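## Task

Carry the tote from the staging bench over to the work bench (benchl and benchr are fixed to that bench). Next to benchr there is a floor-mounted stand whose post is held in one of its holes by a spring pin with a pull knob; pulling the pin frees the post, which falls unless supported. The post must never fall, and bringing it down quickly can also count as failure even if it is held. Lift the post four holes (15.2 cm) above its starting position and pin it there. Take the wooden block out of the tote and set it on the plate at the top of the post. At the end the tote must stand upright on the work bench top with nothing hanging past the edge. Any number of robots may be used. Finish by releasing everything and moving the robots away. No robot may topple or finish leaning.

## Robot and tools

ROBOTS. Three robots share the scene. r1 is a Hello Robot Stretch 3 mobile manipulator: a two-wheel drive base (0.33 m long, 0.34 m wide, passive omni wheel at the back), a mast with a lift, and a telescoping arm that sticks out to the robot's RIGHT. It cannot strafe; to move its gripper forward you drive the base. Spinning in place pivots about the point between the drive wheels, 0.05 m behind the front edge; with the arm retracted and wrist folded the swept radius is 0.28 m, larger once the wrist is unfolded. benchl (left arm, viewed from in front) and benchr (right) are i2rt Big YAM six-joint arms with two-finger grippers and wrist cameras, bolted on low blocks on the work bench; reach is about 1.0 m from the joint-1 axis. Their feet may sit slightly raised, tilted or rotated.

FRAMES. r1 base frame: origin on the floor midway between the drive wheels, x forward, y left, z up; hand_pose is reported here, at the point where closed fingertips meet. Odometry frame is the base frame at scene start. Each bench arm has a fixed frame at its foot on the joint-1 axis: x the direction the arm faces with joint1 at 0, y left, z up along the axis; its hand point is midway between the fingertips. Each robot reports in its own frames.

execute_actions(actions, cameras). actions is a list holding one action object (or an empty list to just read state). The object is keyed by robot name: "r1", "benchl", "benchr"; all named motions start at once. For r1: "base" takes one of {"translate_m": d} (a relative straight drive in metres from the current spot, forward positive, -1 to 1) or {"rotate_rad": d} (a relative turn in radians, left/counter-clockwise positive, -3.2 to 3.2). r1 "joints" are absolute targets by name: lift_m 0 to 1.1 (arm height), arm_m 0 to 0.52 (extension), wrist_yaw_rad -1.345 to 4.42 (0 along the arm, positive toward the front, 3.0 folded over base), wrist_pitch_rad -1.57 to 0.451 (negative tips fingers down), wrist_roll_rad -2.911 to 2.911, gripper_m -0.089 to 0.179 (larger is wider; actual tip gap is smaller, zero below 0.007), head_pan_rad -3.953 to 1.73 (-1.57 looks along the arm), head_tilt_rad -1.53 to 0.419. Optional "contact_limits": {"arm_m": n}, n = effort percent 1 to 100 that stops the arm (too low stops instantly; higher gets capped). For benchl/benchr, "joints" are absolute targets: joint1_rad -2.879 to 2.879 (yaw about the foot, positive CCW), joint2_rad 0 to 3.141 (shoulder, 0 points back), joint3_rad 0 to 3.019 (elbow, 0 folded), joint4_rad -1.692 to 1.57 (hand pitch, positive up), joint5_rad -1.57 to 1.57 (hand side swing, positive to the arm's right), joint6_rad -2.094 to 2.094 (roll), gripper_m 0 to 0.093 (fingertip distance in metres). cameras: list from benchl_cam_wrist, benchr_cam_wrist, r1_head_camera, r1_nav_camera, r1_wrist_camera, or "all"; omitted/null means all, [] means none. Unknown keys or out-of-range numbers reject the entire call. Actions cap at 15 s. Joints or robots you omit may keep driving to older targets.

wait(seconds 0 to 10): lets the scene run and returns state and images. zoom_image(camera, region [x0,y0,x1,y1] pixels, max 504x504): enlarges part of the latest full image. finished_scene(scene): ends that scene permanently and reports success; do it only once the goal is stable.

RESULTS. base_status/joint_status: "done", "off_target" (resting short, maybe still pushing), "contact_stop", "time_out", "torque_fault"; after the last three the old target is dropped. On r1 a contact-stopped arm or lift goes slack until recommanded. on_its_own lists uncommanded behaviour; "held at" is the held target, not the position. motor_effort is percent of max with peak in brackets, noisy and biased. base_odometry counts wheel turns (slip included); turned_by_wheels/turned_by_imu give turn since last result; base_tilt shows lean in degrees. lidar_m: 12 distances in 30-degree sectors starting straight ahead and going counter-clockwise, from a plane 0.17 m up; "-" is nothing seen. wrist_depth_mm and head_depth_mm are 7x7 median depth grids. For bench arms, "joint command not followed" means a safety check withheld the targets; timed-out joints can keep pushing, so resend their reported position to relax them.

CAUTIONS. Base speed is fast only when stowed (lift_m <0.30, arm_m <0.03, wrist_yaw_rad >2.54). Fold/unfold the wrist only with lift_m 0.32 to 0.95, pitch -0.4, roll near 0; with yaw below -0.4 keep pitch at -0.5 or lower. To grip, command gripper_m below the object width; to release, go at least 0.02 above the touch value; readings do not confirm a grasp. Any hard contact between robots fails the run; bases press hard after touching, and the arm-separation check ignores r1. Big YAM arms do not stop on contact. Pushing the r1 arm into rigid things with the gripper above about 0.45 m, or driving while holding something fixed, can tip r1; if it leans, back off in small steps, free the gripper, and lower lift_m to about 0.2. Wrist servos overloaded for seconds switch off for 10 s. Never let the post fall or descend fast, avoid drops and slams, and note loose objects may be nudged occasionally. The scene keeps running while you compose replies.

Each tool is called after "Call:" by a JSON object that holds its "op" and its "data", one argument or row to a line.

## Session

Call:
{"op": "execute_actions", "data": {
  "actions": []
}}

Scene clock: 0.00 s.
r1.base_odometry: x=+0.000 y=+0.000 heading=+0.000 (m, m, rad; r1's odometry frame)
r1.turned_by_wheels: +0.000 (rad since the last result)
r1.turned_by_imu: +0.000 (rad since the last result)
r1.base_tilt: forward=+0.1 right=+2.2 (deg)
r1.lidar_m: 2.39 2.49 1.79 1.64 1.64 1.43 1.37 1.42 1.94 2.32 2.57 2.49
r1.head_depth_mm: 1890 2316 2332 2298 2303 2305 2222 / 1881 2307 2303 2308 2305 2299 2227 / 1876 2316 2326 2304 2301 2299 2234 / 1872 2309 2305 2283 2288 2287 2243 / 1880 2301 2294 2306 2284 2287 2253 / 1866 2317 2297 2292 2301 2311 2259 / 1863 2305 2301 2292 2296 2293 2268
r1.base_status: not commanded
r1.joint_positions: lift_m=+0.355 arm_m=-0.001 wrist_yaw_rad=+2.854 wrist_pitch_rad=-0.410 wrist_roll_rad=-0.015 gripper_m=+0.037 head_pan_rad=-0.004 head_tilt_rad=+0.007
r1.joint_status: not commanded
r1.motor_effort: left_wheel=+0 right_wheel=+2 lift_m=+19 arm_m=-1 wrist_yaw_rad=+1 wrist_pitch_rad=+7 wrist_roll_rad=+0 gripper_m=+1 head_pan_rad=-1 head_tilt_rad=+3 (%)
r1.hand_pose: x=+0.0427 y=+0.0720 z=+0.3692 quat_wxyz=(+0.242, +0.701, +0.045, +0.670) (m; r1's base frame)
r1.wrist_depth_mm: - - - - - - - / - - - - - - - / - - - - - - - / 925 - 907 903 897 897 903 / 713 - 743 718 744 722 709 / 602 590 616 572 597 588 590 / 512 508 525 518 502 512 502
benchl.joint_positions: joint1_rad=-1.568 joint2_rad=+0.799 joint3_rad=+0.708 joint4_rad=-1.511 joint5_rad=+0.003 joint6_rad=-0.008 gripper_m=+0.095
benchl.joint_status: not commanded
benchl.hand: x=-0.0005 y=-0.1791 z=+0.1690 quat_wxyz=(+0.012, -0.703, -0.711, -0.010) (m; benchl's fixed frame)
benchr.joint_positions: joint1_rad=+1.569 joint2_rad=+0.783 joint3_rad=+0.705 joint4_rad=-1.498 joint5_rad=+0.010 joint6_rad=-0.007 gripper_m=+0.094
benchr.joint_status: not commanded
benchr.hand: x=+0.0026 y=+0.1807 z=+0.1702 quat_wxyz=(-0.002, +0.709, -0.705, +0.006) (m; benchr's fixed frame)
pictures: benchl_cam_wrist, benchr_cam_wrist, r1_head_camera (sideways: a quarter turn clockwise sets it upright), r1_nav_camera (sideways: a quarter turn counterclockwise sets it upright), r1_wrist_camera
Images, in order (width x height): benchl_cam_wrist 504x504, benchr_cam_wrist 504x504, r1_head_camera 896x504, r1_nav_camera 672x504, r1_wrist_camera 644x364.

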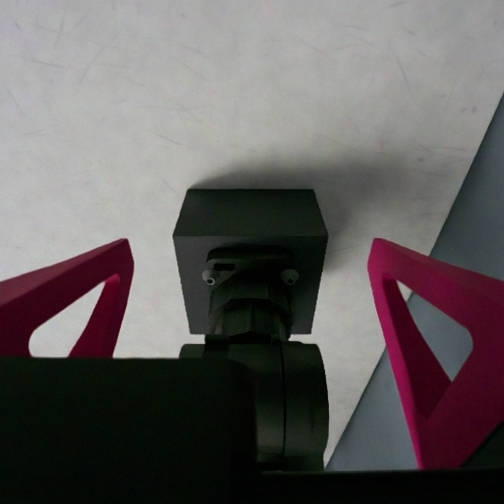

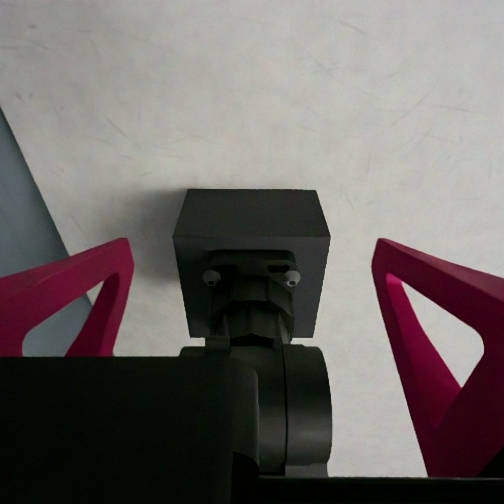

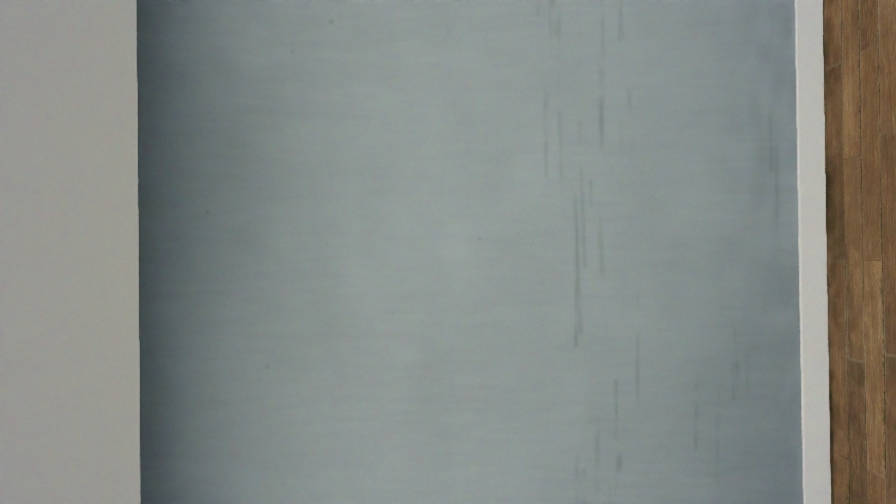

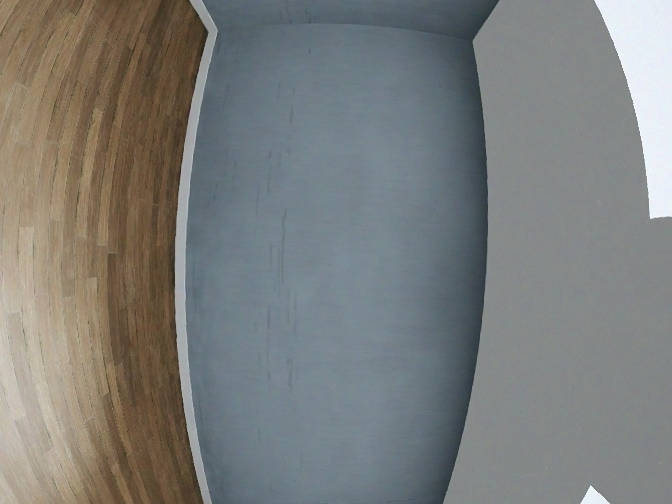

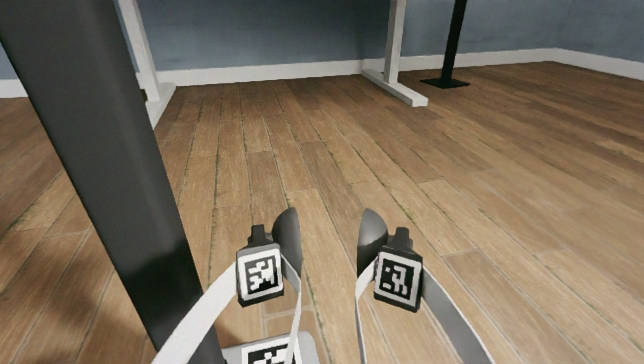

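Call:
{"op": "execute_actions", "data": {
  "actions": [
    {"r1":{"base":{"rotate_rad":-1.27},"joints":{"lift_m":0.27,"head_tilt_rad":-0.4}},"benchr":{"joints":{"joint1_rad":1.45,"joint2_rad":1.5,"joint3_rad":1.9,"joint4_rad":-1.3}}}
  ],
  "cameras": ["r1_head_camera","benchr_cam_wrist"]
}}

Call:
{"op": "execute_actions", "data": {
  "actions": [
    {"r1":{"base":{"translate_m":0.9}}}
  ],
  "cameras": ["r1_head_camera"]
}}

Scene clock: 3.43 s.
r1.base_odometry: x=+0.000 y=+0.000 heading=-1.270 (m, m, rad; r1's odometry frame)
r1.turned_by_wheels: -1.270 (rad since the last result)
r1.turned_by_imu: -1.280 (rad since the last result)
r1.base_tilt: forward=+0.1 right=+2.3 (deg)
r1.lidar_m: 2.58 2.72 2.39 2.40 1.80 1.78 1.64 1.55 1.37 1.38 1.62 2.32
r1.head_depth_mm: 2227 2358 2433 2680 2231 1718 1384 / 2270 2413 2521 2747 2248 1722 1391 / 2353 2488 2597 2845 2248 1721 1391 / 2404 2555 2333 2912 2252 1722 1386 / 2462 2655 2734 2949 2268 1726 1391 / 2556 2756 2896 3087 2267 1715 1399 / 2623 2831 3053 3196 2270 1734 1398
r1.base_status: done
r1.joint_positions: lift_m=+0.270 arm_m=-0.001 wrist_yaw_rad=+2.854 wrist_pitch_rad=-0.410 wrist_roll_rad=-0.015 gripper_m=+0.037 head_pan_rad=-0.004 head_tilt_rad=-0.395
r1.joint_status: all done
r1.motor_effort: left_wheel=+1(7) right_wheel=-1(5) lift_m=+12(18) arm_m=-1(0) wrist_yaw_rad=+0(1) wrist_pitch_rad=+7(7) wrist_roll_rad=+0(0) gripper_m=+0(0) head_pan_rad=-1(0) head_tilt_rad=-3(40) (%)
r1.hand_pose: x=+0.0427 y=+0.0720 z=+0.2849 quat_wxyz=(+0.242, +0.701, +0.045, +0.670) (m; r1's base frame)
r1.wrist_depth_mm: - - - - - - - / - - - - - - - / - - - - - - - / 762 - 768 747 757 752 732 / 600 - 615 601 613 590 598 / 500 487 - 491 498 490 489 / 433 - - 422 417 418 420
benchl.joint_positions: joint1_rad=-1.568 joint2_rad=+0.799 joint3_rad=+0.708 joint4_rad=-1.511 joint5_rad=+0.003 joint6_rad=-0.008 gripper_m=+0.095
benchl.joint_status: not commanded
benchl.hand: x=-0.0005 y=-0.1791 z=+0.1690 quat_wxyz=(+0.012, -0.703, -0.711, -0.010) (m; benchl's fixed frame)
benchr.joint_positions: joint1_rad=+1.454 joint2_rad=+1.487 joint3_rad=+1.867 joint4_rad=-1.312 joint5_rad=+0.010 joint6_rad=-0.007 gripper_m=+0.094
benchr.joint_status: all done
benchr.hand: x=+0.0677 y=+0.5552 z=+0.4577 quat_wxyz=(-0.239, +0.632, -0.708, -0.204) (m; benchr's fixed frame)
pictures: benchr_cam_wrist, r1_head_camera (sideways: a quarter turn clockwise sets it upright)
Images, in order (width x height): benchr_cam_wrist 504x504, r1_head_camera 896x504.

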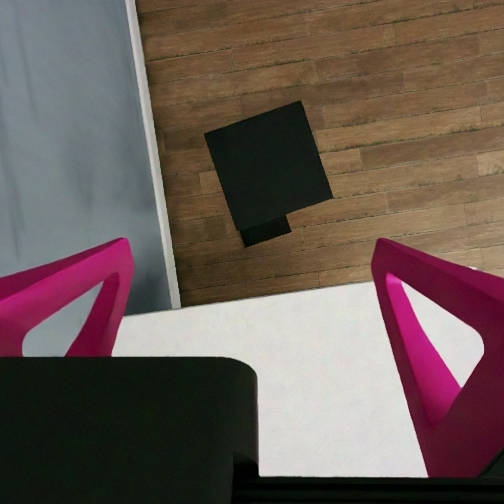

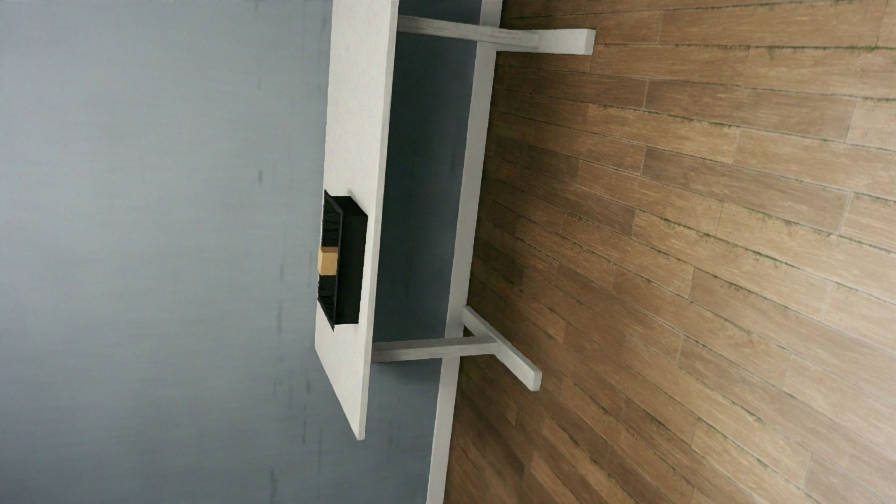

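Scene clock: 8.30 s.
r1.base_odometry: x=+0.267 y=-0.860 heading=-1.270 (m, m, rad; r1's odometry frame)
r1.turned_by_wheels: +0.000 (rad since the last result)
r1.turned_by_imu: +0.001 (rad since the last result)
r1.base_tilt: forward=+0.1 right=+2.2 (deg)
r1.lidar_m: 1.69 2.25 2.13 2.13 2.53 2.51 2.54 1.86 1.64 1.65 1.95 1.50
r1.head_depth_mm: 1523 1620 1724 1465 1978 1722 1387 / 1563 1666 1774 1473 2054 1707 1390 / 1609 1709 1836 1419 2093 1721 1391 / 1657 1763 1900 1311 2147 1718 1394 / 1698 1813 1959 1373 2202 1717 1397 / 1748 1874 2028 1594 2079 1729 1400 / 1810 1942 2103 2166 2285 1724 1396
r1.base_status: done
r1.joint_positions: lift_m=+0.270 arm_m=-0.001 wrist_yaw_rad=+2.854 wrist_pitch_rad=-0.410 wrist_roll_rad=-0.015 gripper_m=+0.037 head_pan_rad=-0.004 head_tilt_rad=-0.396
r1.joint_status: not commanded
r1.motor_effort: left_wheel=+1(7) right_wheel=+0(4) lift_m=+12(12) arm_m=-1(1) wrist_yaw_rad=+0(1) wrist_pitch_rad=+7(7) wrist_roll_rad=+0(0) gripper_m=+0(1) head_pan_rad=+0(0) head_tilt_rad=-3(3) (%)
r1.hand_pose: x=+0.0427 y=+0.0720 z=+0.2849 quat_wxyz=(+0.242, +0.701, +0.045, +0.670) (m; r1's base frame)
r1.wrist_depth_mm: - - - - - - - / - - - - - - - / - - - - - - - / 772 - 747 744 743 741 743 / 600 - 622 599 613 589 589 / 497 487 - 491 499 489 485 / 433 - - 426 420 416 414
benchl.joint_positions: joint1_rad=-1.568 joint2_rad=+0.799 joint3_rad=+0.708 joint4_rad=-1.511 joint5_rad=+0.003 joint6_rad=-0.008 gripper_m=+0.095
benchl.joint_status: not commanded
benchl.hand: x=-0.0005 y=-0.1791 z=+0.1690 quat_wxyz=(+0.012, -0.703, -0.711, -0.010) (m; benchl's fixed frame)
benchr.joint_positions: joint1_rad=+1.454 joint2_rad=+1.487 joint3_rad=+1.867 joint4_rad=-1.312 joint5_rad=+0.010 joint6_rad=-0.007 gripper_m=+0.094
benchr.joint_status: not commanded
benchr.hand: x=+0.0677 y=+0.5552 z=+0.4577 quat_wxyz=(-0.239, +0.632, -0.708, -0.204) (m; benchr's fixed frame)
pictures: r1_head_camera (sideways: a quarter turn clockwise sets it upright)
Images, in order (width x height): r1_head_camera 896x504.

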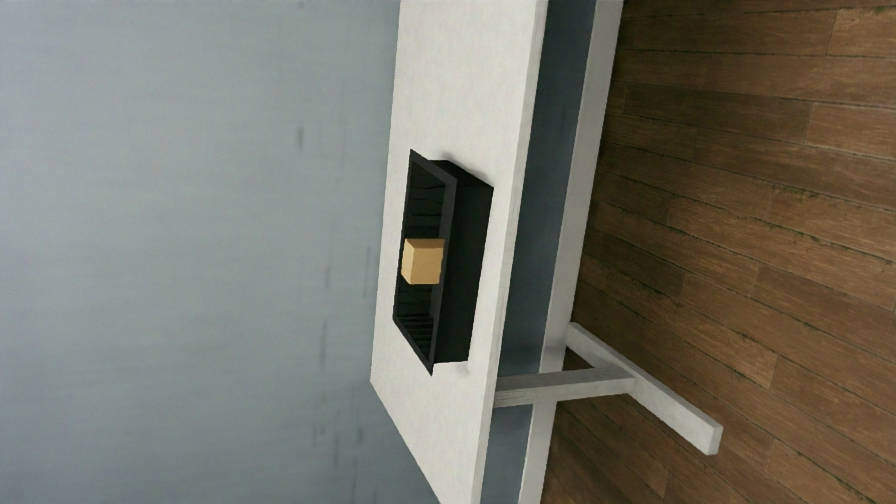

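Call:
{"op": "execute_actions", "data": {
  "actions": [
    {"r1":{"base":{"rotate_rad":0.36}}}
  ],
  "cameras": []
}}

Call:
{"op": "execute_actions", "data": {
  "actions": [
    {"r1":{"base":{"translate_m":0.735},"joints":{"head_pan_rad":-1.57,"head_tilt_rad":-0.8}}}
  ],
  "cameras": []
}}

Call:
{"op": "execute_actions", "data": {
  "actions": [
    {"r1":{"base":{"rotate_rad":0.878},"joints":{"lift_m":0.6}}}
  ],
  "cameras": ["r1_head_camera"]
}}

Call:
{"op": "execute_actions", "data": {
  "actions": [
    {"r1":{"joints":{"lift_m":0.88,"wrist_yaw_rad":0}}}
  ],
  "cameras": []
}}

Call:
{"op": "execute_actions", "data": {
  "actions": [
    {"r1":{"joints":{"wrist_pitch_rad":-0.84,"wrist_roll_rad":1.57,"gripper_m":0.08,"arm_m":0.2}}}
  ],
  "cameras": ["r1_head_camera","r1_wrist_camera"]
}}

Scene clock: 11.50 s.
r1.base_odometry: x=+0.267 y=-0.860 heading=-0.910 (m, m, rad; r1's odometry frame)
r1.turned_by_wheels: +0.360 (rad since the last result)
r1.turned_by_imu: +0.362 (rad since the last result)
r1.base_tilt: forward=+0.1 right=+2.2 (deg)
r1.lidar_m: 1.69 2.15 2.13 2.31 2.51 2.54 2.08 1.66 1.64 1.79 1.50 1.89
r1.head_depth_mm: 1637 1732 1838 1284 2050 1718 1389 / 1742 1849 1962 1365 2149 1719 1389 / 1853 1986 2123 1595 2027 1722 1390 / 1993 2130 2299 2426 2257 1717 1396 / 2148 2313 2492 2713 2261 1720 1397 / 2275 2455 2612 2760 2268 1725 1395 / 2147 2245 2375 2469 2274 1728 1398
r1.base_status: done
r1.joint_positions: lift_m=+0.270 arm_m=-0.001 wrist_yaw_rad=+2.854 wrist_pitch_rad=-0.410 wrist_roll_rad=-0.015 gripper_m=+0.037 head_pan_rad=-0.004 head_tilt_rad=-0.396
r1.joint_status: not commanded
r1.motor_effort: left_wheel=-2(7) right_wheel=+3(6) lift_m=+12(12) arm_m=-1(0) wrist_yaw_rad=+0(1) wrist_pitch_rad=+7(7) wrist_roll_rad=+1(0) gripper_m=+0(0) head_pan_rad=-1(1) head_tilt_rad=-3(3) (%)
r1.hand_pose: x=+0.0427 y=+0.0720 z=+0.2849 quat_wxyz=(+0.242, +0.701, +0.045, +0.670) (m; r1's base frame)
r1.wrist_depth_mm: - - - - - - - / - - - - - - - / - - - - - - - / 760 - 759 749 753 748 742 / 599 - 618 593 616 588 582 / 494 484 - 485 499 488 492 / 438 - - 425 415 417 414
benchl.joint_positions: joint1_rad=-1.568 joint2_rad=+0.799 joint3_rad=+0.708 joint4_rad=-1.511 joint5_rad=+0.003 joint6_rad=-0.008 gripper_m=+0.095
benchl.joint_status: not commanded
benchl.hand: x=-0.0005 y=-0.1791 z=+0.1690 quat_wxyz=(+0.012, -0.703, -0.711, -0.010) (m; benchl's fixed frame)
benchr.joint_positions: joint1_rad=+1.454 joint2_rad=+1.487 joint3_rad=+1.867 joint4_rad=-1.312 joint5_rad=+0.010 joint6_rad=-0.007 gripper_m=+0.094
benchr.joint_status: not commanded
benchr.hand: x=+0.0677 y=+0.5552 z=+0.4577 quat_wxyz=(-0.239, +0.632, -0.708, -0.204) (m; benchr's fixed frame)
pictures: none
No camera images: the call's "cameras" was empty. Leave "cameras" out to get every camera's image.

Scene clock: 15.80 s.
r1.base_odometry: x=+0.718 y=-1.440 heading=-0.910 (m, m, rad; r1's odometry frame)
r1.turned_by_wheels: +0.000 (rad since the last result)
r1.turned_by_imu: +0.000 (rad since the last result)
r1.base_tilt: forward=+0.1 right=+2.3 (deg)
r1.lidar_m: 0.96 1.69 1.68 1.83 2.81 3.02 2.64 2.11 2.09 1.20 1.33 1.01
r1.head_depth_mm: 1872 2083 2176 1774 1489 1288 1135 / 2000 2225 2188 1779 1489 1287 1137 / 2043 2285 2140 1775 1493 1287 1134 / 1841 1954 1078 1780 1484 1291 1134 / 1638 1270 973 1650 1494 1289 1131 / 1473 1274 972 1646 1500 1291 1129 / 1345 1278 976 809 1496 1289 1138
r1.base_status: done
r1.joint_positions: lift_m=+0.270 arm_m=-0.001 wrist_yaw_rad=+2.854 wrist_pitch_rad=-0.410 wrist_roll_rad=-0.015 gripper_m=+0.037 head_pan_rad=-1.563 head_tilt_rad=-0.790
r1.joint_status: all done
r1.motor_effort: left_wheel=-3(6) right_wheel=+3(7) lift_m=+12(12) arm_m=-1(0) wrist_yaw_rad=+0(0) wrist_pitch_rad=+7(7) wrist_roll_rad=+0(0) gripper_m=+0(0) head_pan_rad=-5(55) head_tilt_rad=-7(42) (%)
r1.hand_pose: x=+0.0427 y=+0.0720 z=+0.2849 quat_wxyz=(+0.242, +0.701, +0.045, +0.670) (m; r1's base frame)
r1.wrist_depth_mm: - - - - - - - / - - - - - - - / - - - - - - - / 770 - 756 741 749 751 747 / 595 - 623 588 608 594 589 / 492 489 - 491 498 491 487 / 435 - - 427 418 415 417
benchl.joint_positions: joint1_rad=-1.568 joint2_rad=+0.799 joint3_rad=+0.708 joint4_rad=-1.511 joint5_rad=+0.003 joint6_rad=-0.008 gripper_m=+0.095
benchl.joint_status: not commanded
benchl.hand: x=-0.0005 y=-0.1791 z=+0.1690 quat_wxyz=(+0.012, -0.703, -0.711, -0.010) (m; benchl's fixed frame)
benchr.joint_positions: joint1_rad=+1.454 joint2_rad=+1.487 joint3_rad=+1.867 joint4_rad=-1.312 joint5_rad=+0.010 joint6_rad=-0.007 gripper_m=+0.094
benchr.joint_status: not commanded
benchr.hand: x=+0.0677 y=+0.5552 z=+0.4577 quat_wxyz=(-0.239, +0.632, -0.708, -0.204) (m; benchr's fixed frame)
pictures: none
No camera images: the call's "cameras" was empty. Leave "cameras" out to get every camera's image.

Scene clock: 19.63 s.
r1.base_odometry: x=+0.718 y=-1.440 heading=-0.032 (m, m, rad; r1's odometry frame)
r1.turned_by_wheels: +0.878 (rad since the last result)
r1.turned_by_imu: +0.885 (rad since the last result)
r1.base_tilt: forward=+0.1 right=+2.3 (deg)
r1.lidar_m: 1.68 1.72 2.31 3.04 3.06 2.19 2.09 1.93 1.20 1.31 0.96 1.76
r1.head_depth_mm: 1138 1223 970 806 1489 1285 1155 / 1136 1219 910 771 1488 1285 1173 / 1128 1218 910 772 1488 1287 1170 / 1123 1218 828 773 1489 1290 - / 1126 1223 919 775 1491 1289 1158 / 1118 1222 912 778 1492 1294 1138 / 1119 1222 973 788 1431 1270 1135
r1.base_status: done
r1.joint_positions: lift_m=+0.600 arm_m=-0.001 wrist_yaw_rad=+2.854 wrist_pitch_rad=-0.410 wrist_roll_rad=-0.015 gripper_m=+0.037 head_pan_rad=-1.563 head_tilt_rad=-0.791
r1.joint_status: all done
r1.motor_effort: left_wheel=-2(6) right_wheel=+2(7) lift_m=+26(28) arm_m=+0(1) wrist_yaw_rad=-1(0) wrist_pitch_rad=+7(7) wrist_roll_rad=+0(0) gripper_m=+1(1) head_pan_rad=-5(5) head_tilt_rad=-7(7) (%)
r1.hand_pose: x=+0.0427 y=+0.0720 z=+0.6140 quat_wxyz=(+0.242, +0.701, +0.045, +0.670) (m; r1's base frame)
r1.wrist_depth_mm: - - - - - - - / - - - - - - - / - - - - - - - / - - - - - - - / - - - - - - - / 889 876 925 856 903 894 881 / 761 770 754 754 747 756 741
benchl.joint_positions: joint1_rad=-1.568 joint2_rad=+0.799 joint3_rad=+0.708 joint4_rad=-1.511 joint5_rad=+0.003 joint6_rad=-0.008 gripper_m=+0.095
benchl.joint_status: not commanded
benchl.hand: x=-0.0005 y=-0.1791 z=+0.1690 quat_wxyz=(+0.012, -0.703, -0.711, -0.010) (m; benchl's fixed frame)
benchr.joint_positions: joint1_rad=+1.454 joint2_rad=+1.487 joint3_rad=+1.867 joint4_rad=-1.312 joint5_rad=+0.010 joint6_rad=-0.007 gripper_m=+0.094
benchr.joint_status: not commanded
benchr.hand: x=+0.0677 y=+0.5552 z=+0.4577 quat_wxyz=(-0.239, +0.632, -0.708, -0.204) (m; benchr's fixed frame)
pictures: r1_head_camera (sideways: a quarter turn clockwise sets it upright)
Images, in order (width x height): r1_head_camera 896x504.

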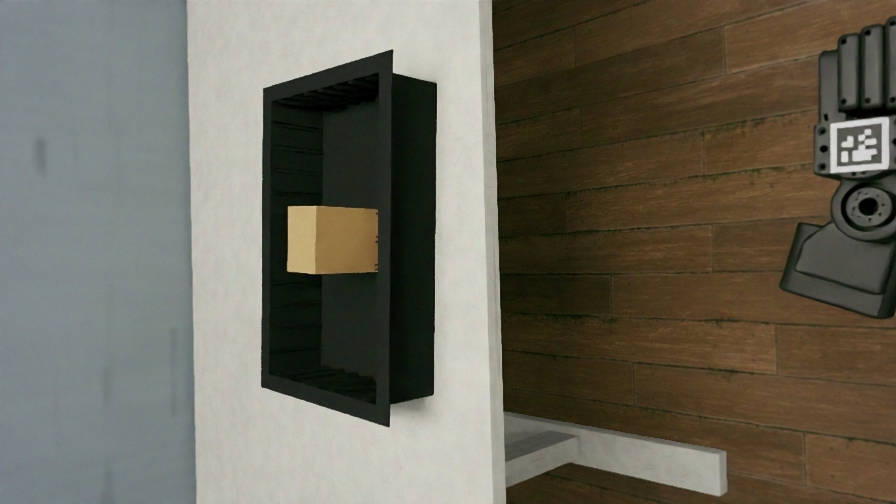

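Scene clock: 23.00 s.
r1.base_odometry: x=+0.718 y=-1.440 heading=-0.032 (m, m, rad; r1's odometry frame)
r1.turned_by_wheels: +0.000 (rad since the last result)
r1.turned_by_imu: +0.000 (rad since the last result)
r1.base_tilt: forward=+0.1 right=+2.3 (deg)
r1.lidar_m: 1.68 1.73 2.31 3.04 3.09 2.19 2.09 1.93 1.20 1.31 0.97 1.76
r1.head_depth_mm: 1138 1227 971 806 1568 - - / 1136 1221 910 770 1566 - - / 1130 1215 910 770 - - - / 1129 1217 829 773 1489 1278 1115 / 1126 1217 922 775 1494 1293 1134 / 1122 1224 912 779 1497 1296 1133 / 1117 1218 973 789 1429 1265 1135
r1.base_status: not commanded
r1.joint_positions: lift_m=+0.880 arm_m=-0.001 wrist_yaw_rad=+0.002 wrist_pitch_rad=-0.410 wrist_roll_rad=-0.015 gripper_m=+0.037 head_pan_rad=-1.563 head_tilt_rad=-0.791
r1.joint_status: all done
r1.motor_effort: left_wheel=-3(3) right_wheel=+3(4) lift_m=+26(27) arm_m=-1(1) wrist_yaw_rad=-2(3) wrist_pitch_rad=+7(7) wrist_roll_rad=+0(0) gripper_m=+1(1) head_pan_rad=-5(6) head_tilt_rad=-6(6) (%)
r1.hand_pose: x=-0.0210 y=-0.3695 z=+0.8940 quat_wxyz=(+0.698, +0.146, -0.687, -0.142) (m; r1's base frame)
r1.wrist_depth_mm: 953 928 951 929 942 929 927 / - - - - - - - / - 745 642 509 622 744 743 / 556 553 454 443 431 545 543 / 436 435 445 434 444 429 428 / - - 964 - - - 968 / - - - - - - -
benchl.joint_positions: joint1_rad=-1.568 joint2_rad=+0.799 joint3_rad=+0.708 joint4_rad=-1.511 joint5_rad=+0.003 joint6_rad=-0.008 gripper_m=+0.095
benchl.joint_status: not commanded
benchl.hand: x=-0.0005 y=-0.1791 z=+0.1690 quat_wxyz=(+0.012, -0.703, -0.711, -0.010) (m; benchl's fixed frame)
benchr.joint_positions: joint1_rad=+1.454 joint2_rad=+1.487 joint3_rad=+1.867 joint4_rad=-1.312 joint5_rad=+0.010 joint6_rad=-0.007 gripper_m=+0.094
benchr.joint_status: not commanded
benchr.hand: x=+0.0677 y=+0.5552 z=+0.4577 quat_wxyz=(-0.239, +0.632, -0.708, -0.204) (m; benchr's fixed frame)
pictures: none
No camera images: the call's "cameras" was empty. Leave "cameras" out to get every camera's image.

Scene clock: 25.73 s.
r1.base_odometry: x=+0.718 y=-1.440 heading=-0.032 (m, m, rad; r1's odometry frame)
r1.turned_by_wheels: +0.000 (rad since the last result)
r1.turned_by_imu: +0.000 (rad since the last result)
r1.base_tilt: forward=+0.1 right=+2.3 (deg)
r1.lidar_m: 1.68 1.72 2.31 3.02 3.08 2.19 2.09 1.93 1.19 1.31 0.97 1.76
r1.head_depth_mm: 1137 1225 - - 1493 1285 1135 / 1140 1223 - 1203 1495 1287 1130 / 1131 1220 - - 1496 1294 1130 / 1128 1216 908 769 1494 1288 1131 / 1125 1220 919 776 1494 1288 1137 / 1119 1220 915 776 1493 1287 1133 / 1117 1221 974 790 1430 1269 1135
r1.base_status: not commanded
r1.joint_positions: lift_m=+0.880 arm_m=+0.200 wrist_yaw_rad=+0.001 wrist_pitch_rad=-0.846 wrist_roll_rad=+1.568 gripper_m=+0.080 head_pan_rad=-1.563 head_tilt_rad=-0.791
r1.joint_status: all done
r1.motor_effort: left_wheel=-3(2) right_wheel=+3(3) lift_m=+26(26) arm_m=+4(3) wrist_yaw_rad=-1(2) wrist_pitch_rad=+3(6) wrist_roll_rad=+1(2) gripper_m=+1(81) head_pan_rad=-5(5) head_tilt_rad=-6(6) (%)
r1.hand_pose: x=-0.0213 y=-0.4962 z=+0.8103 quat_wxyz=(+0.002, +0.001, -0.912, -0.411) (m; r1's base frame)
r1.wrist_depth_mm: 680 390 249 267 907 781 663 / 677 419 256 274 938 788 666 / 688 432 263 280 940 789 676 / 697 317 278 287 961 813 677 / 700 441 309 295 966 818 696 / 703 772 294 303 960 819 709 / 724 787 306 313 - 876 723
benchl.joint_positions: joint1_rad=-1.568 joint2_rad=+0.799 joint3_rad=+0.708 joint4_rad=-1.511 joint5_rad=+0.003 joint6_rad=-0.008 gripper_m=+0.095
benchl.joint_status: not commanded
benchl.hand: x=-0.0005 y=-0.1791 z=+0.1690 quat_wxyz=(+0.012, -0.703, -0.711, -0.010) (m; benchl's fixed frame)
benchr.joint_positions: joint1_rad=+1.454 joint2_rad=+1.487 joint3_rad=+1.867 joint4_rad=-1.312 joint5_rad=+0.010 joint6_rad=-0.007 gripper_m=+0.094
benchr.joint_status: not commanded
benchr.hand: x=+0.0677 y=+0.5552 z=+0.4577 quat_wxyz=(-0.239, +0.632, -0.708, -0.204) (m; benchr's fixed frame)
pictures: r1_head_camera (sideways: a quarter turn clockwise sets it upright), r1_wrist_camera
Images, in order (width x height): r1_head_camera 896x504, r1_wrist_camera 644x364.

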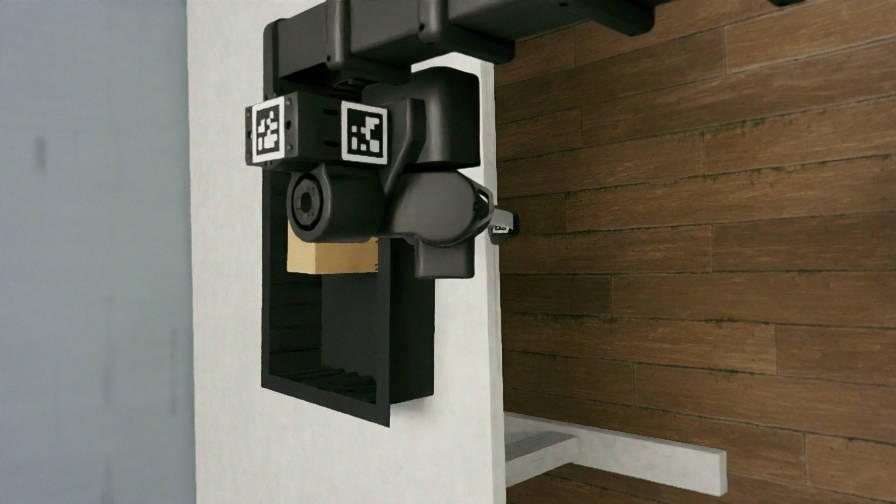

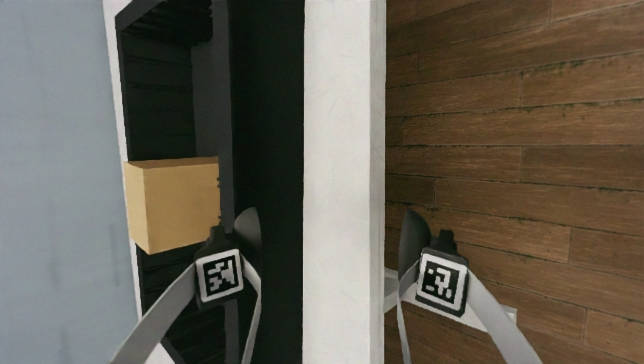

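Call:
{"op": "execute_actions", "data": {
  "actions": [
    {"r1":{"base":{"translate_m":0.014},"joints":{"arm_m":0.295}}}
  ],
  "cameras": []
}}

Call:
{"op": "execute_actions", "data": {
  "actions": [
    {"r1":{"joints":{"arm_m":0.32,"lift_m":0.845}}}
  ],
  "cameras": ["r1_head_camera","r1_wrist_camera"]
}}

Scene clock: 29.33 s.
r1.base_odometry: x=+0.732 y=-1.440 heading=-0.032 (m, m, rad; r1's odometry frame)
r1.turned_by_wheels: +0.000 (rad since the last result)
r1.turned_by_imu: -0.001 (rad since the last result)
r1.base_tilt: forward=+0.1 right=+2.3 (deg)
r1.lidar_m: 1.66 1.72 2.29 3.03 3.09 2.21 2.11 1.93 1.20 1.31 0.96 1.75
r1.head_depth_mm: 1138 1231 - - 1491 1286 1133 / 1132 1245 - 769 1493 1291 1130 / 1130 1244 - 772 1496 1291 1132 / 1128 1215 916 773 1496 1293 1133 / 1121 1216 921 775 1493 1288 1137 / 1124 1217 911 775 1488 1289 1133 / 1118 1219 974 788 1435 1269 1133
r1.base_status: done
r1.joint_positions: lift_m=+0.880 arm_m=+0.295 wrist_yaw_rad=+0.001 wrist_pitch_rad=-0.846 wrist_roll_rad=+1.569 gripper_m=+0.080 head_pan_rad=-1.563 head_tilt_rad=-0.791
r1.joint_status: all done
r1.motor_effort: left_wheel=-2(4) right_wheel=+3(6) lift_m=+26(26) arm_m=+4(5) wrist_yaw_rad=-1(1) wrist_pitch_rad=+3(3) wrist_roll_rad=+1(1) gripper_m=+1(1) head_pan_rad=-5(5) head_tilt_rad=-6(7) (%)
r1.hand_pose: x=-0.0213 y=-0.5912 z=+0.8102 quat_wxyz=(+0.002, +0.001, -0.912, -0.411) (m; r1's base frame)
r1.wrist_depth_mm: 602 574 344 188 207 189 665 / 611 607 357 192 214 192 665 / 617 643 365 201 220 196 677 / 621 672 230 207 225 199 687 / 625 680 223 213 238 764 697 / 635 709 380 224 250 801 712 / 641 706 366 232 238 212 719
benchl.joint_positions: joint1_rad=-1.568 joint2_rad=+0.799 joint3_rad=+0.708 joint4_rad=-1.511 joint5_rad=+0.003 joint6_rad=-0.008 gripper_m=+0.095
benchl.joint_status: not commanded
benchl.hand: x=-0.0005 y=-0.1791 z=+0.1690 quat_wxyz=(+0.012, -0.703, -0.711, -0.010) (m; benchl's fixed frame)
benchr.joint_positions: joint1_rad=+1.454 joint2_rad=+1.487 joint3_rad=+1.867 joint4_rad=-1.312 joint5_rad=+0.010 joint6_rad=-0.007 gripper_m=+0.094
benchr.joint_status: not commanded
benchr.hand: x=+0.0677 y=+0.5552 z=+0.4577 quat_wxyz=(-0.239, +0.632, -0.708, -0.204) (m; benchr's fixed frame)
pictures: none
No camera images: the call's "cameras" was empty. Leave "cameras" out to get every camera's image.

Scene clock: 30.47 s.
r1.base_odometry: x=+0.732 y=-1.440 heading=-0.032 (m, m, rad; r1's odometry frame)
r1.turned_by_wheels: +0.000 (rad since the last result)
r1.turned_by_imu: +0.000 (rad since the last result)
r1.base_tilt: forward=+0.1 right=+2.3 (deg)
r1.lidar_m: 1.67 1.72 2.29 3.03 3.10 2.21 2.11 1.94 1.20 1.31 0.96 1.74
r1.head_depth_mm: 1136 1224 1000 - - 1264 1114 / 1133 1246 - 777 1491 1289 1135 / 1131 1238 - 771 1494 1284 1135 / 1132 1211 916 775 1503 1282 1133 / 1123 1221 920 774 1492 1290 1134 / 1123 1223 908 777 1500 1287 1134 / 1118 1218 972 788 1432 1266 1134
r1.base_status: not commanded
r1.joint_positions: lift_m=+0.845 arm_m=+0.320 wrist_yaw_rad=+0.001 wrist_pitch_rad=-0.847 wrist_roll_rad=+1.569 gripper_m=+0.080 head_pan_rad=-1.563 head_tilt_rad=-0.791
r1.joint_status: all done
r1.motor_effort: left_wheel=-3(2) right_wheel=+3(3) lift_m=+12(25) arm_m=+4(6) wrist_yaw_rad=-1(1) wrist_pitch_rad=+3(3) wrist_roll_rad=+0(0) gripper_m=+1(1) head_pan_rad=-5(5) head_tilt_rad=-6(6) (%)
r1.hand_pose: x=-0.0213 y=-0.6161 z=+0.7760 quat_wxyz=(+0.002, +0.001, -0.912, -0.411) (m; r1's base frame)
r1.wrist_depth_mm: 586 298 302 141 171 146 634 / 591 310 312 145 176 148 653 / 599 317 323 150 180 152 656 / 600 186 202 155 186 157 662 / 610 183 197 160 197 160 670 / 615 331 317 166 205 159 687 / 622 676 351 172 199 172 693
benchl.joint_positions: joint1_rad=-1.568 joint2_rad=+0.799 joint3_rad=+0.708 joint4_rad=-1.511 joint5_rad=+0.003 joint6_rad=-0.008 gripper_m=+0.095
benchl.joint_status: not commanded
benchl.hand: x=-0.0005 y=-0.1791 z=+0.1690 quat_wxyz=(+0.012, -0.703, -0.711, -0.010) (m; benchl's fixed frame)
benchr.joint_positions: joint1_rad=+1.454 joint2_rad=+1.487 joint3_rad=+1.867 joint4_rad=-1.312 joint5_rad=+0.010 joint6_rad=-0.007 gripper_m=+0.094
benchr.joint_status: not commanded
benchr.hand: x=+0.0677 y=+0.5552 z=+0.4577 quat_wxyz=(-0.239, +0.632, -0.708, -0.204) (m; benchr's fixed frame)
pictures: r1_head_camera (sideways: a quarter turn clockwise sets it upright), r1_wrist_camera
Images, in order (width x height): r1_head_camera 896x504, r1_wrist_camera 644x364.

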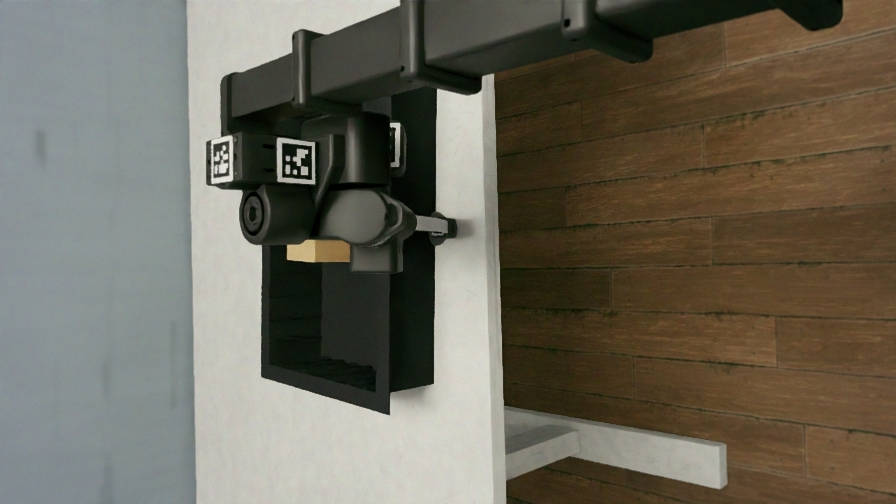

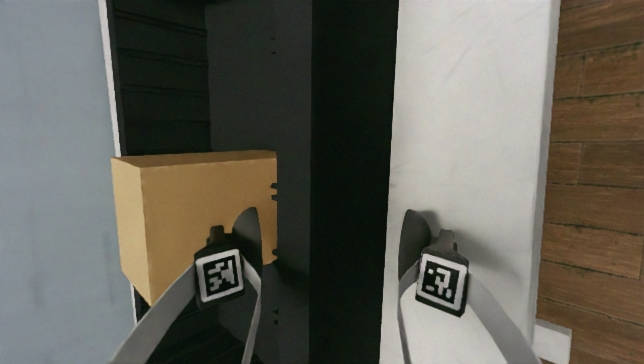

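Call:
{"op": "execute_actions", "data": {
  "actions": [
    {"r1":{"joints":{"arm_m":0.333,"lift_m":0.842,"wrist_yaw_rad":-0.025,"gripper_m":-0.015}}}
  ],
  "cameras": ["r1_wrist_camera"]
}}

Call:
{"op": "execute_actions", "data": {
  "actions": [
    {"r1":{"joints":{"lift_m":0.9,"wrist_pitch_rad":-0.72}}}
  ],
  "cameras": ["r1_wrist_camera"]
}}

Call:
{"op": "wait", "data": {
  "seconds": 8
}}

Scene clock: 32.90 s.
r1.base_odometry: x=+0.732 y=-1.440 heading=-0.032 (m, m, rad; r1's odometry frame)
r1.turned_by_wheels: +0.000 (rad since the last result)
r1.turned_by_imu: +0.000 (rad since the last result)
r1.base_tilt: forward=+0.1 right=+2.2 (deg)
r1.lidar_m: 1.67 1.71 2.29 3.02 3.11 2.21 2.11 1.93 1.21 1.31 0.96 1.75
r1.head_depth_mm: 1142 1227 1004 - - 1264 1113 / 1133 1242 - 776 1494 1286 1129 / 1134 1237 - 778 1490 1285 1133 / 1128 1219 924 783 1494 1291 1133 / 1125 1217 926 783 1495 1292 1131 / 1121 1216 912 784 1495 1293 1137 / 1118 1224 975 788 1432 1268 1137
r1.base_status: not commanded
r1.joint_positions: lift_m=+0.842 arm_m=+0.333 wrist_yaw_rad=-0.023 wrist_pitch_rad=-0.851 wrist_roll_rad=+1.569 gripper_m=-0.014 head_pan_rad=-1.563 head_tilt_rad=-0.791
r1.joint_status: all done
r1.motor_effort: left_wheel=-3(3) right_wheel=+3(3) lift_m=+12(12) arm_m=+5(4) wrist_yaw_rad=-1(1) wrist_pitch_rad=+5(11) wrist_roll_rad=+1(1) gripper_m=-19(94) head_pan_rad=-5(6) head_tilt_rad=-6(6) (%)
r1.hand_pose: x=-0.0250 y=-0.6280 z=+0.7724 quat_wxyz=(-0.003, -0.010, -0.911, -0.413) (m; r1's base frame)
r1.wrist_depth_mm: 584 292 297 120 167 144 608 / 594 301 308 124 171 146 615 / 589 311 319 145 176 149 628 / 590 186 199 151 179 152 632 / 593 174 192 130 181 154 653 / 603 183 187 157 183 157 668 / 613 668 343 164 195 156 672
benchl.joint_positions: joint1_rad=-1.568 joint2_rad=+0.799 joint3_rad=+0.708 joint4_rad=-1.511 joint5_rad=+0.003 joint6_rad=-0.008 gripper_m=+0.095
benchl.joint_status: not commanded
benchl.hand: x=-0.0005 y=-0.1791 z=+0.1690 quat_wxyz=(+0.012, -0.703, -0.711, -0.010) (m; benchl's fixed frame)
benchr.joint_positions: joint1_rad=+1.454 joint2_rad=+1.487 joint3_rad=+1.867 joint4_rad=-1.312 joint5_rad=+0.010 joint6_rad=-0.007 gripper_m=+0.094
benchr.joint_status: not commanded
benchr.hand: x=+0.0677 y=+0.5552 z=+0.4577 quat_wxyz=(-0.239, +0.632, -0.708, -0.204) (m; benchr's fixed frame)
pictures: r1_wrist_camera
Images, in order (width x height): r1_wrist_camera 644x364.

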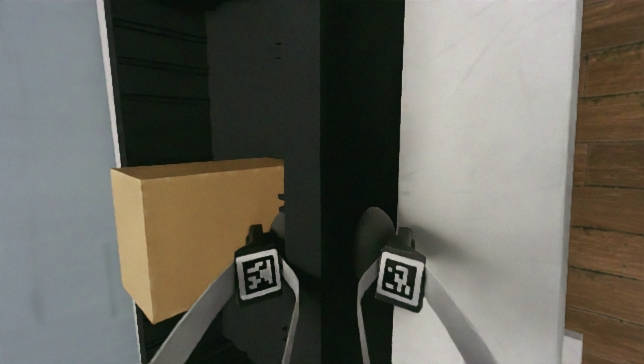

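Scene clock: 34.27 s.
r1.base_odometry: x=+0.732 y=-1.440 heading=-0.032 (m, m, rad; r1's odometry frame)
r1.turned_by_wheels: +0.000 (rad since the last result)
r1.turned_by_imu: +0.000 (rad since the last result)
r1.base_tilt: forward=+0.1 right=+2.3 (deg)
r1.lidar_m: 1.67 1.71 2.29 3.02 3.11 2.21 2.11 1.93 1.20 1.31 0.96 1.75
r1.head_depth_mm: 1137 1248 - 783 1462 1283 1133 / 1134 - 741 784 1497 1287 1132 / 1129 - 725 785 1491 1290 1131 / 1129 1217 746 784 1491 1289 1133 / 1123 1216 874 784 1493 1290 1133 / 1118 1220 811 786 1491 1294 1132 / 1116 1220 972 788 1429 1266 1134
r1.base_status: not commanded
r1.joint_positions: lift_m=+0.899 arm_m=+0.333 wrist_yaw_rad=-0.023 wrist_pitch_rad=-0.803 wrist_roll_rad=+1.569 gripper_m=-0.014 head_pan_rad=-1.563 head_tilt_rad=-0.791
r1.joint_status: wrist_pitch_rad off_target (ended at -0.803, target -0.720); the others done
r1.on_its_own: wrist_pitch_rad is at rest, and its effort (+40) is outside its rest range (-20 to +32)
r1.motor_effort: left_wheel=-2(2) right_wheel=+3(3) lift_m=+29(29) arm_m=+3(5) wrist_yaw_rad=-1(2) wrist_pitch_rad=+40(43) wrist_roll_rad=+1(1) gripper_m=-23(23) head_pan_rad=-5(5) head_tilt_rad=-7(7) (%)
r1.hand_pose: x=-0.0252 y=-0.6380 z=+0.8367 quat_wxyz=(-0.003, -0.010, -0.920, -0.391) (m; r1's base frame)
r1.wrist_depth_mm: 577 304 309 139 175 195 167 / 577 310 321 142 180 197 173 / 593 631 330 147 187 201 177 / 592 307 195 151 229 204 180 / 592 633 192 133 241 207 183 / 599 653 187 139 - 211 189 / 597 675 353 166 245 208 192
benchl.joint_positions: joint1_rad=-1.568 joint2_rad=+0.799 joint3_rad=+0.708 joint4_rad=-1.511 joint5_rad=+0.003 joint6_rad=-0.008 gripper_m=+0.095
benchl.joint_status: not commanded
benchl.hand: x=-0.0005 y=-0.1791 z=+0.1690 quat_wxyz=(+0.012, -0.703, -0.711, -0.010) (m; benchl's fixed frame)
benchr.joint_positions: joint1_rad=+1.454 joint2_rad=+1.487 joint3_rad=+1.867 joint4_rad=-1.312 joint5_rad=+0.010 joint6_rad=-0.007 gripper_m=+0.094
benchr.joint_status: not commanded
benchr.hand: x=+0.0677 y=+0.5552 z=+0.4577 quat_wxyz=(-0.239, +0.632, -0.708, -0.204) (m; benchr's fixed frame)
pictures: r1_wrist_camera
Images, in order (width x height): r1_wrist_camera 644x364.

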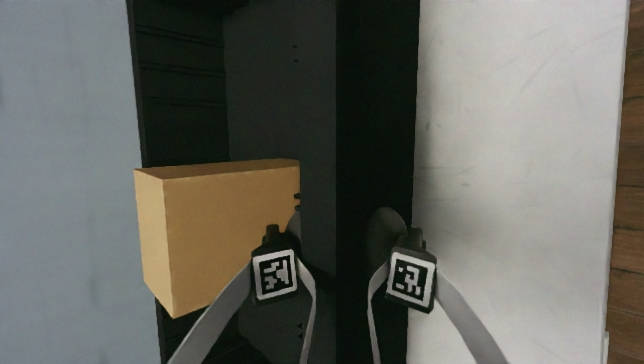

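Scene clock: 42.27 s.
r1.base_odometry: x=+0.732 y=-1.440 heading=-0.032 (m, m, rad; r1's odometry frame)
r1.turned_by_wheels: +0.000 (rad since the last result)
r1.turned_by_imu: -0.001 (rad since the last result)
r1.base_tilt: forward=+0.1 right=+2.3 (deg)
r1.lidar_m: 1.66 1.71 2.29 3.04 3.08 2.21 2.11 1.94 1.21 1.31 0.96 1.74
r1.head_depth_mm: 1137 1251 - 784 1455 1286 1134 / 1135 - 742 785 1491 1284 1134 / 1129 - 726 786 1488 1289 1132 / 1129 1216 745 786 1497 1288 1132 / 1123 1215 875 787 1498 1288 1131 / 1122 1219 810 785 1496 1289 1134 / 1115 1216 975 787 1429 1267 1134
r1.base_status: not commanded
r1.joint_positions: lift_m=+0.899 arm_m=+0.333 wrist_yaw_rad=-0.023 wrist_pitch_rad=-0.803 wrist_roll_rad=+1.569 gripper_m=-0.014 head_pan_rad=-1.563 head_tilt_rad=-0.791
r1.joint_status: wrist_pitch_rad off_target (ended at -0.803, target -0.720); the others done
r1.on_its_own: wrist_pitch_rad is at rest, and its effort (+40) is outside its rest range (-20 to +32)
r1.motor_effort: left_wheel=-2(2) right_wheel=+1(3) lift_m=+30(29) arm_m=+3(5) wrist_yaw_rad=-1(2) wrist_pitch_rad=+40(43) wrist_roll_rad=+0(1) gripper_m=-23(23) head_pan_rad=-6(5) head_tilt_rad=-6(7) (%)
r1.hand_pose: x=-0.0252 y=-0.6380 z=+0.8367 quat_wxyz=(-0.003, -0.010, -0.920, -0.391) (m; r1's base frame)
r1.wrist_depth_mm: 577 306 310 139 175 194 168 / 582 310 317 143 181 198 173 / 590 628 329 147 187 201 176 / 591 308 195 151 228 203 179 / 593 642 192 133 242 208 183 / 603 651 187 139 - 210 189 / 601 674 354 166 247 208 192
benchl.joint_positions: joint1_rad=-1.568 joint2_rad=+0.799 joint3_rad=+0.708 joint4_rad=-1.511 joint5_rad=+0.003 joint6_rad=-0.008 gripper_m=+0.095
benchl.joint_status: not commanded
benchl.hand: x=-0.0005 y=-0.1791 z=+0.1690 quat_wxyz=(+0.012, -0.703, -0.711, -0.010) (m; benchl's fixed frame)
benchr.joint_positions: joint1_rad=+1.454 joint2_rad=+1.487 joint3_rad=+1.867 joint4_rad=-1.312 joint5_rad=+0.010 joint6_rad=-0.007 gripper_m=+0.094
benchr.joint_status: not commanded
benchr.hand: x=+0.0677 y=+0.5552 z=+0.4577 quat_wxyz=(-0.239, +0.632, -0.708, -0.204) (m; benchr's fixed frame)
wait: 8.00 s; at rest by 0.27 s
pictures: benchl_cam_wrist, benchr_cam_wrist, r1_head_camera (sideways: a quarter turn clockwise sets it upright), r1_nav_camera (sideways: a quarter turn counterclockwise sets it upright), r1_wrist_camera
Images, in order (width x height): benchl_cam_wrist 504x504, benchr_cam_wrist 504x504, r1_head_camera 896x504, r1_nav_camera 672x504, r1_wrist_camera 644x364.

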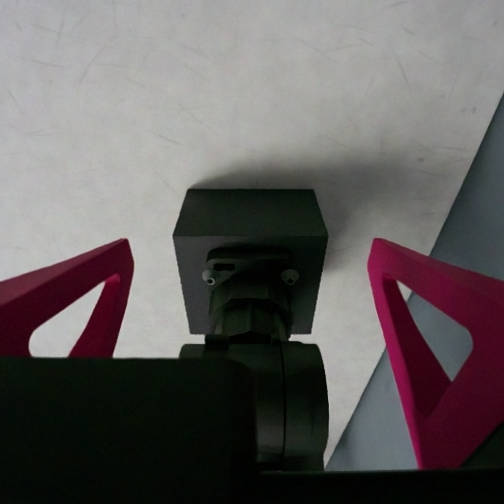

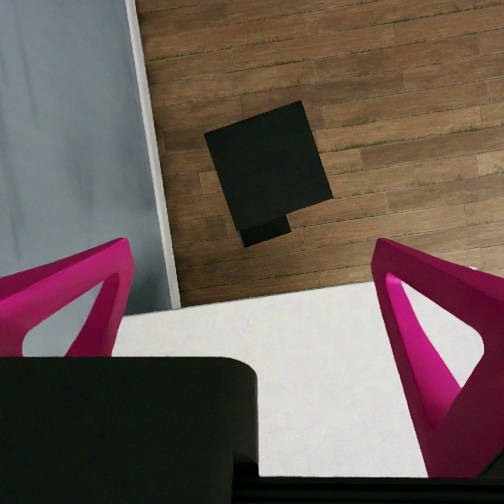

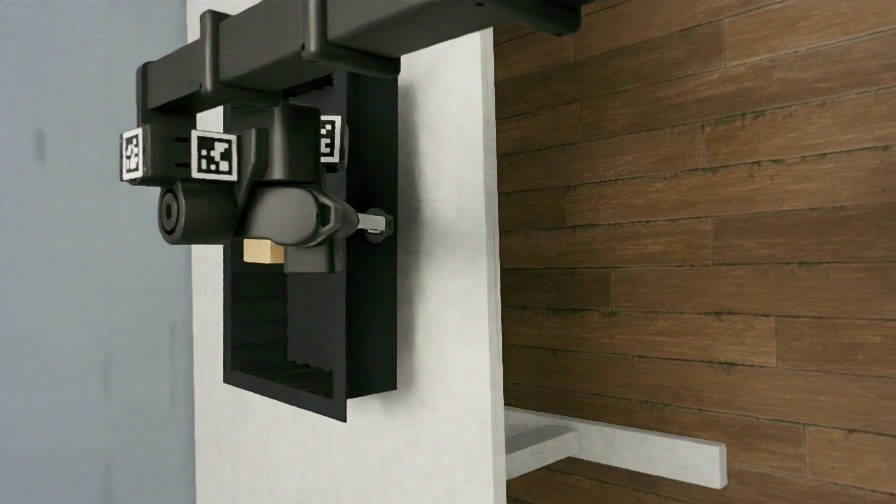

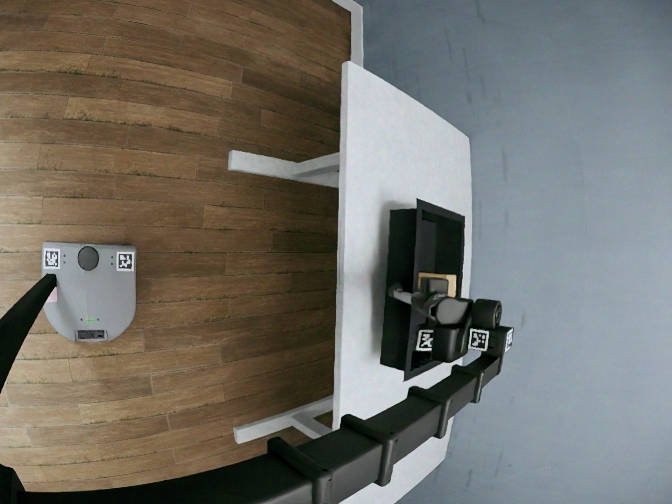

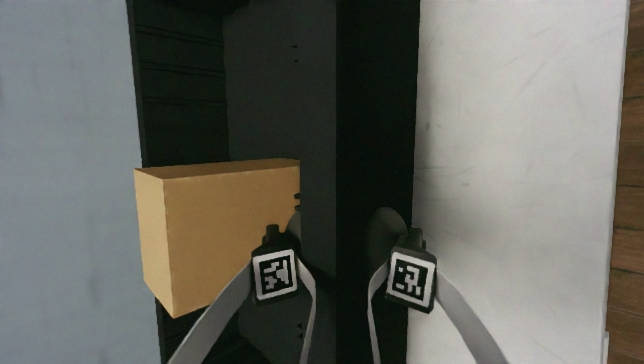

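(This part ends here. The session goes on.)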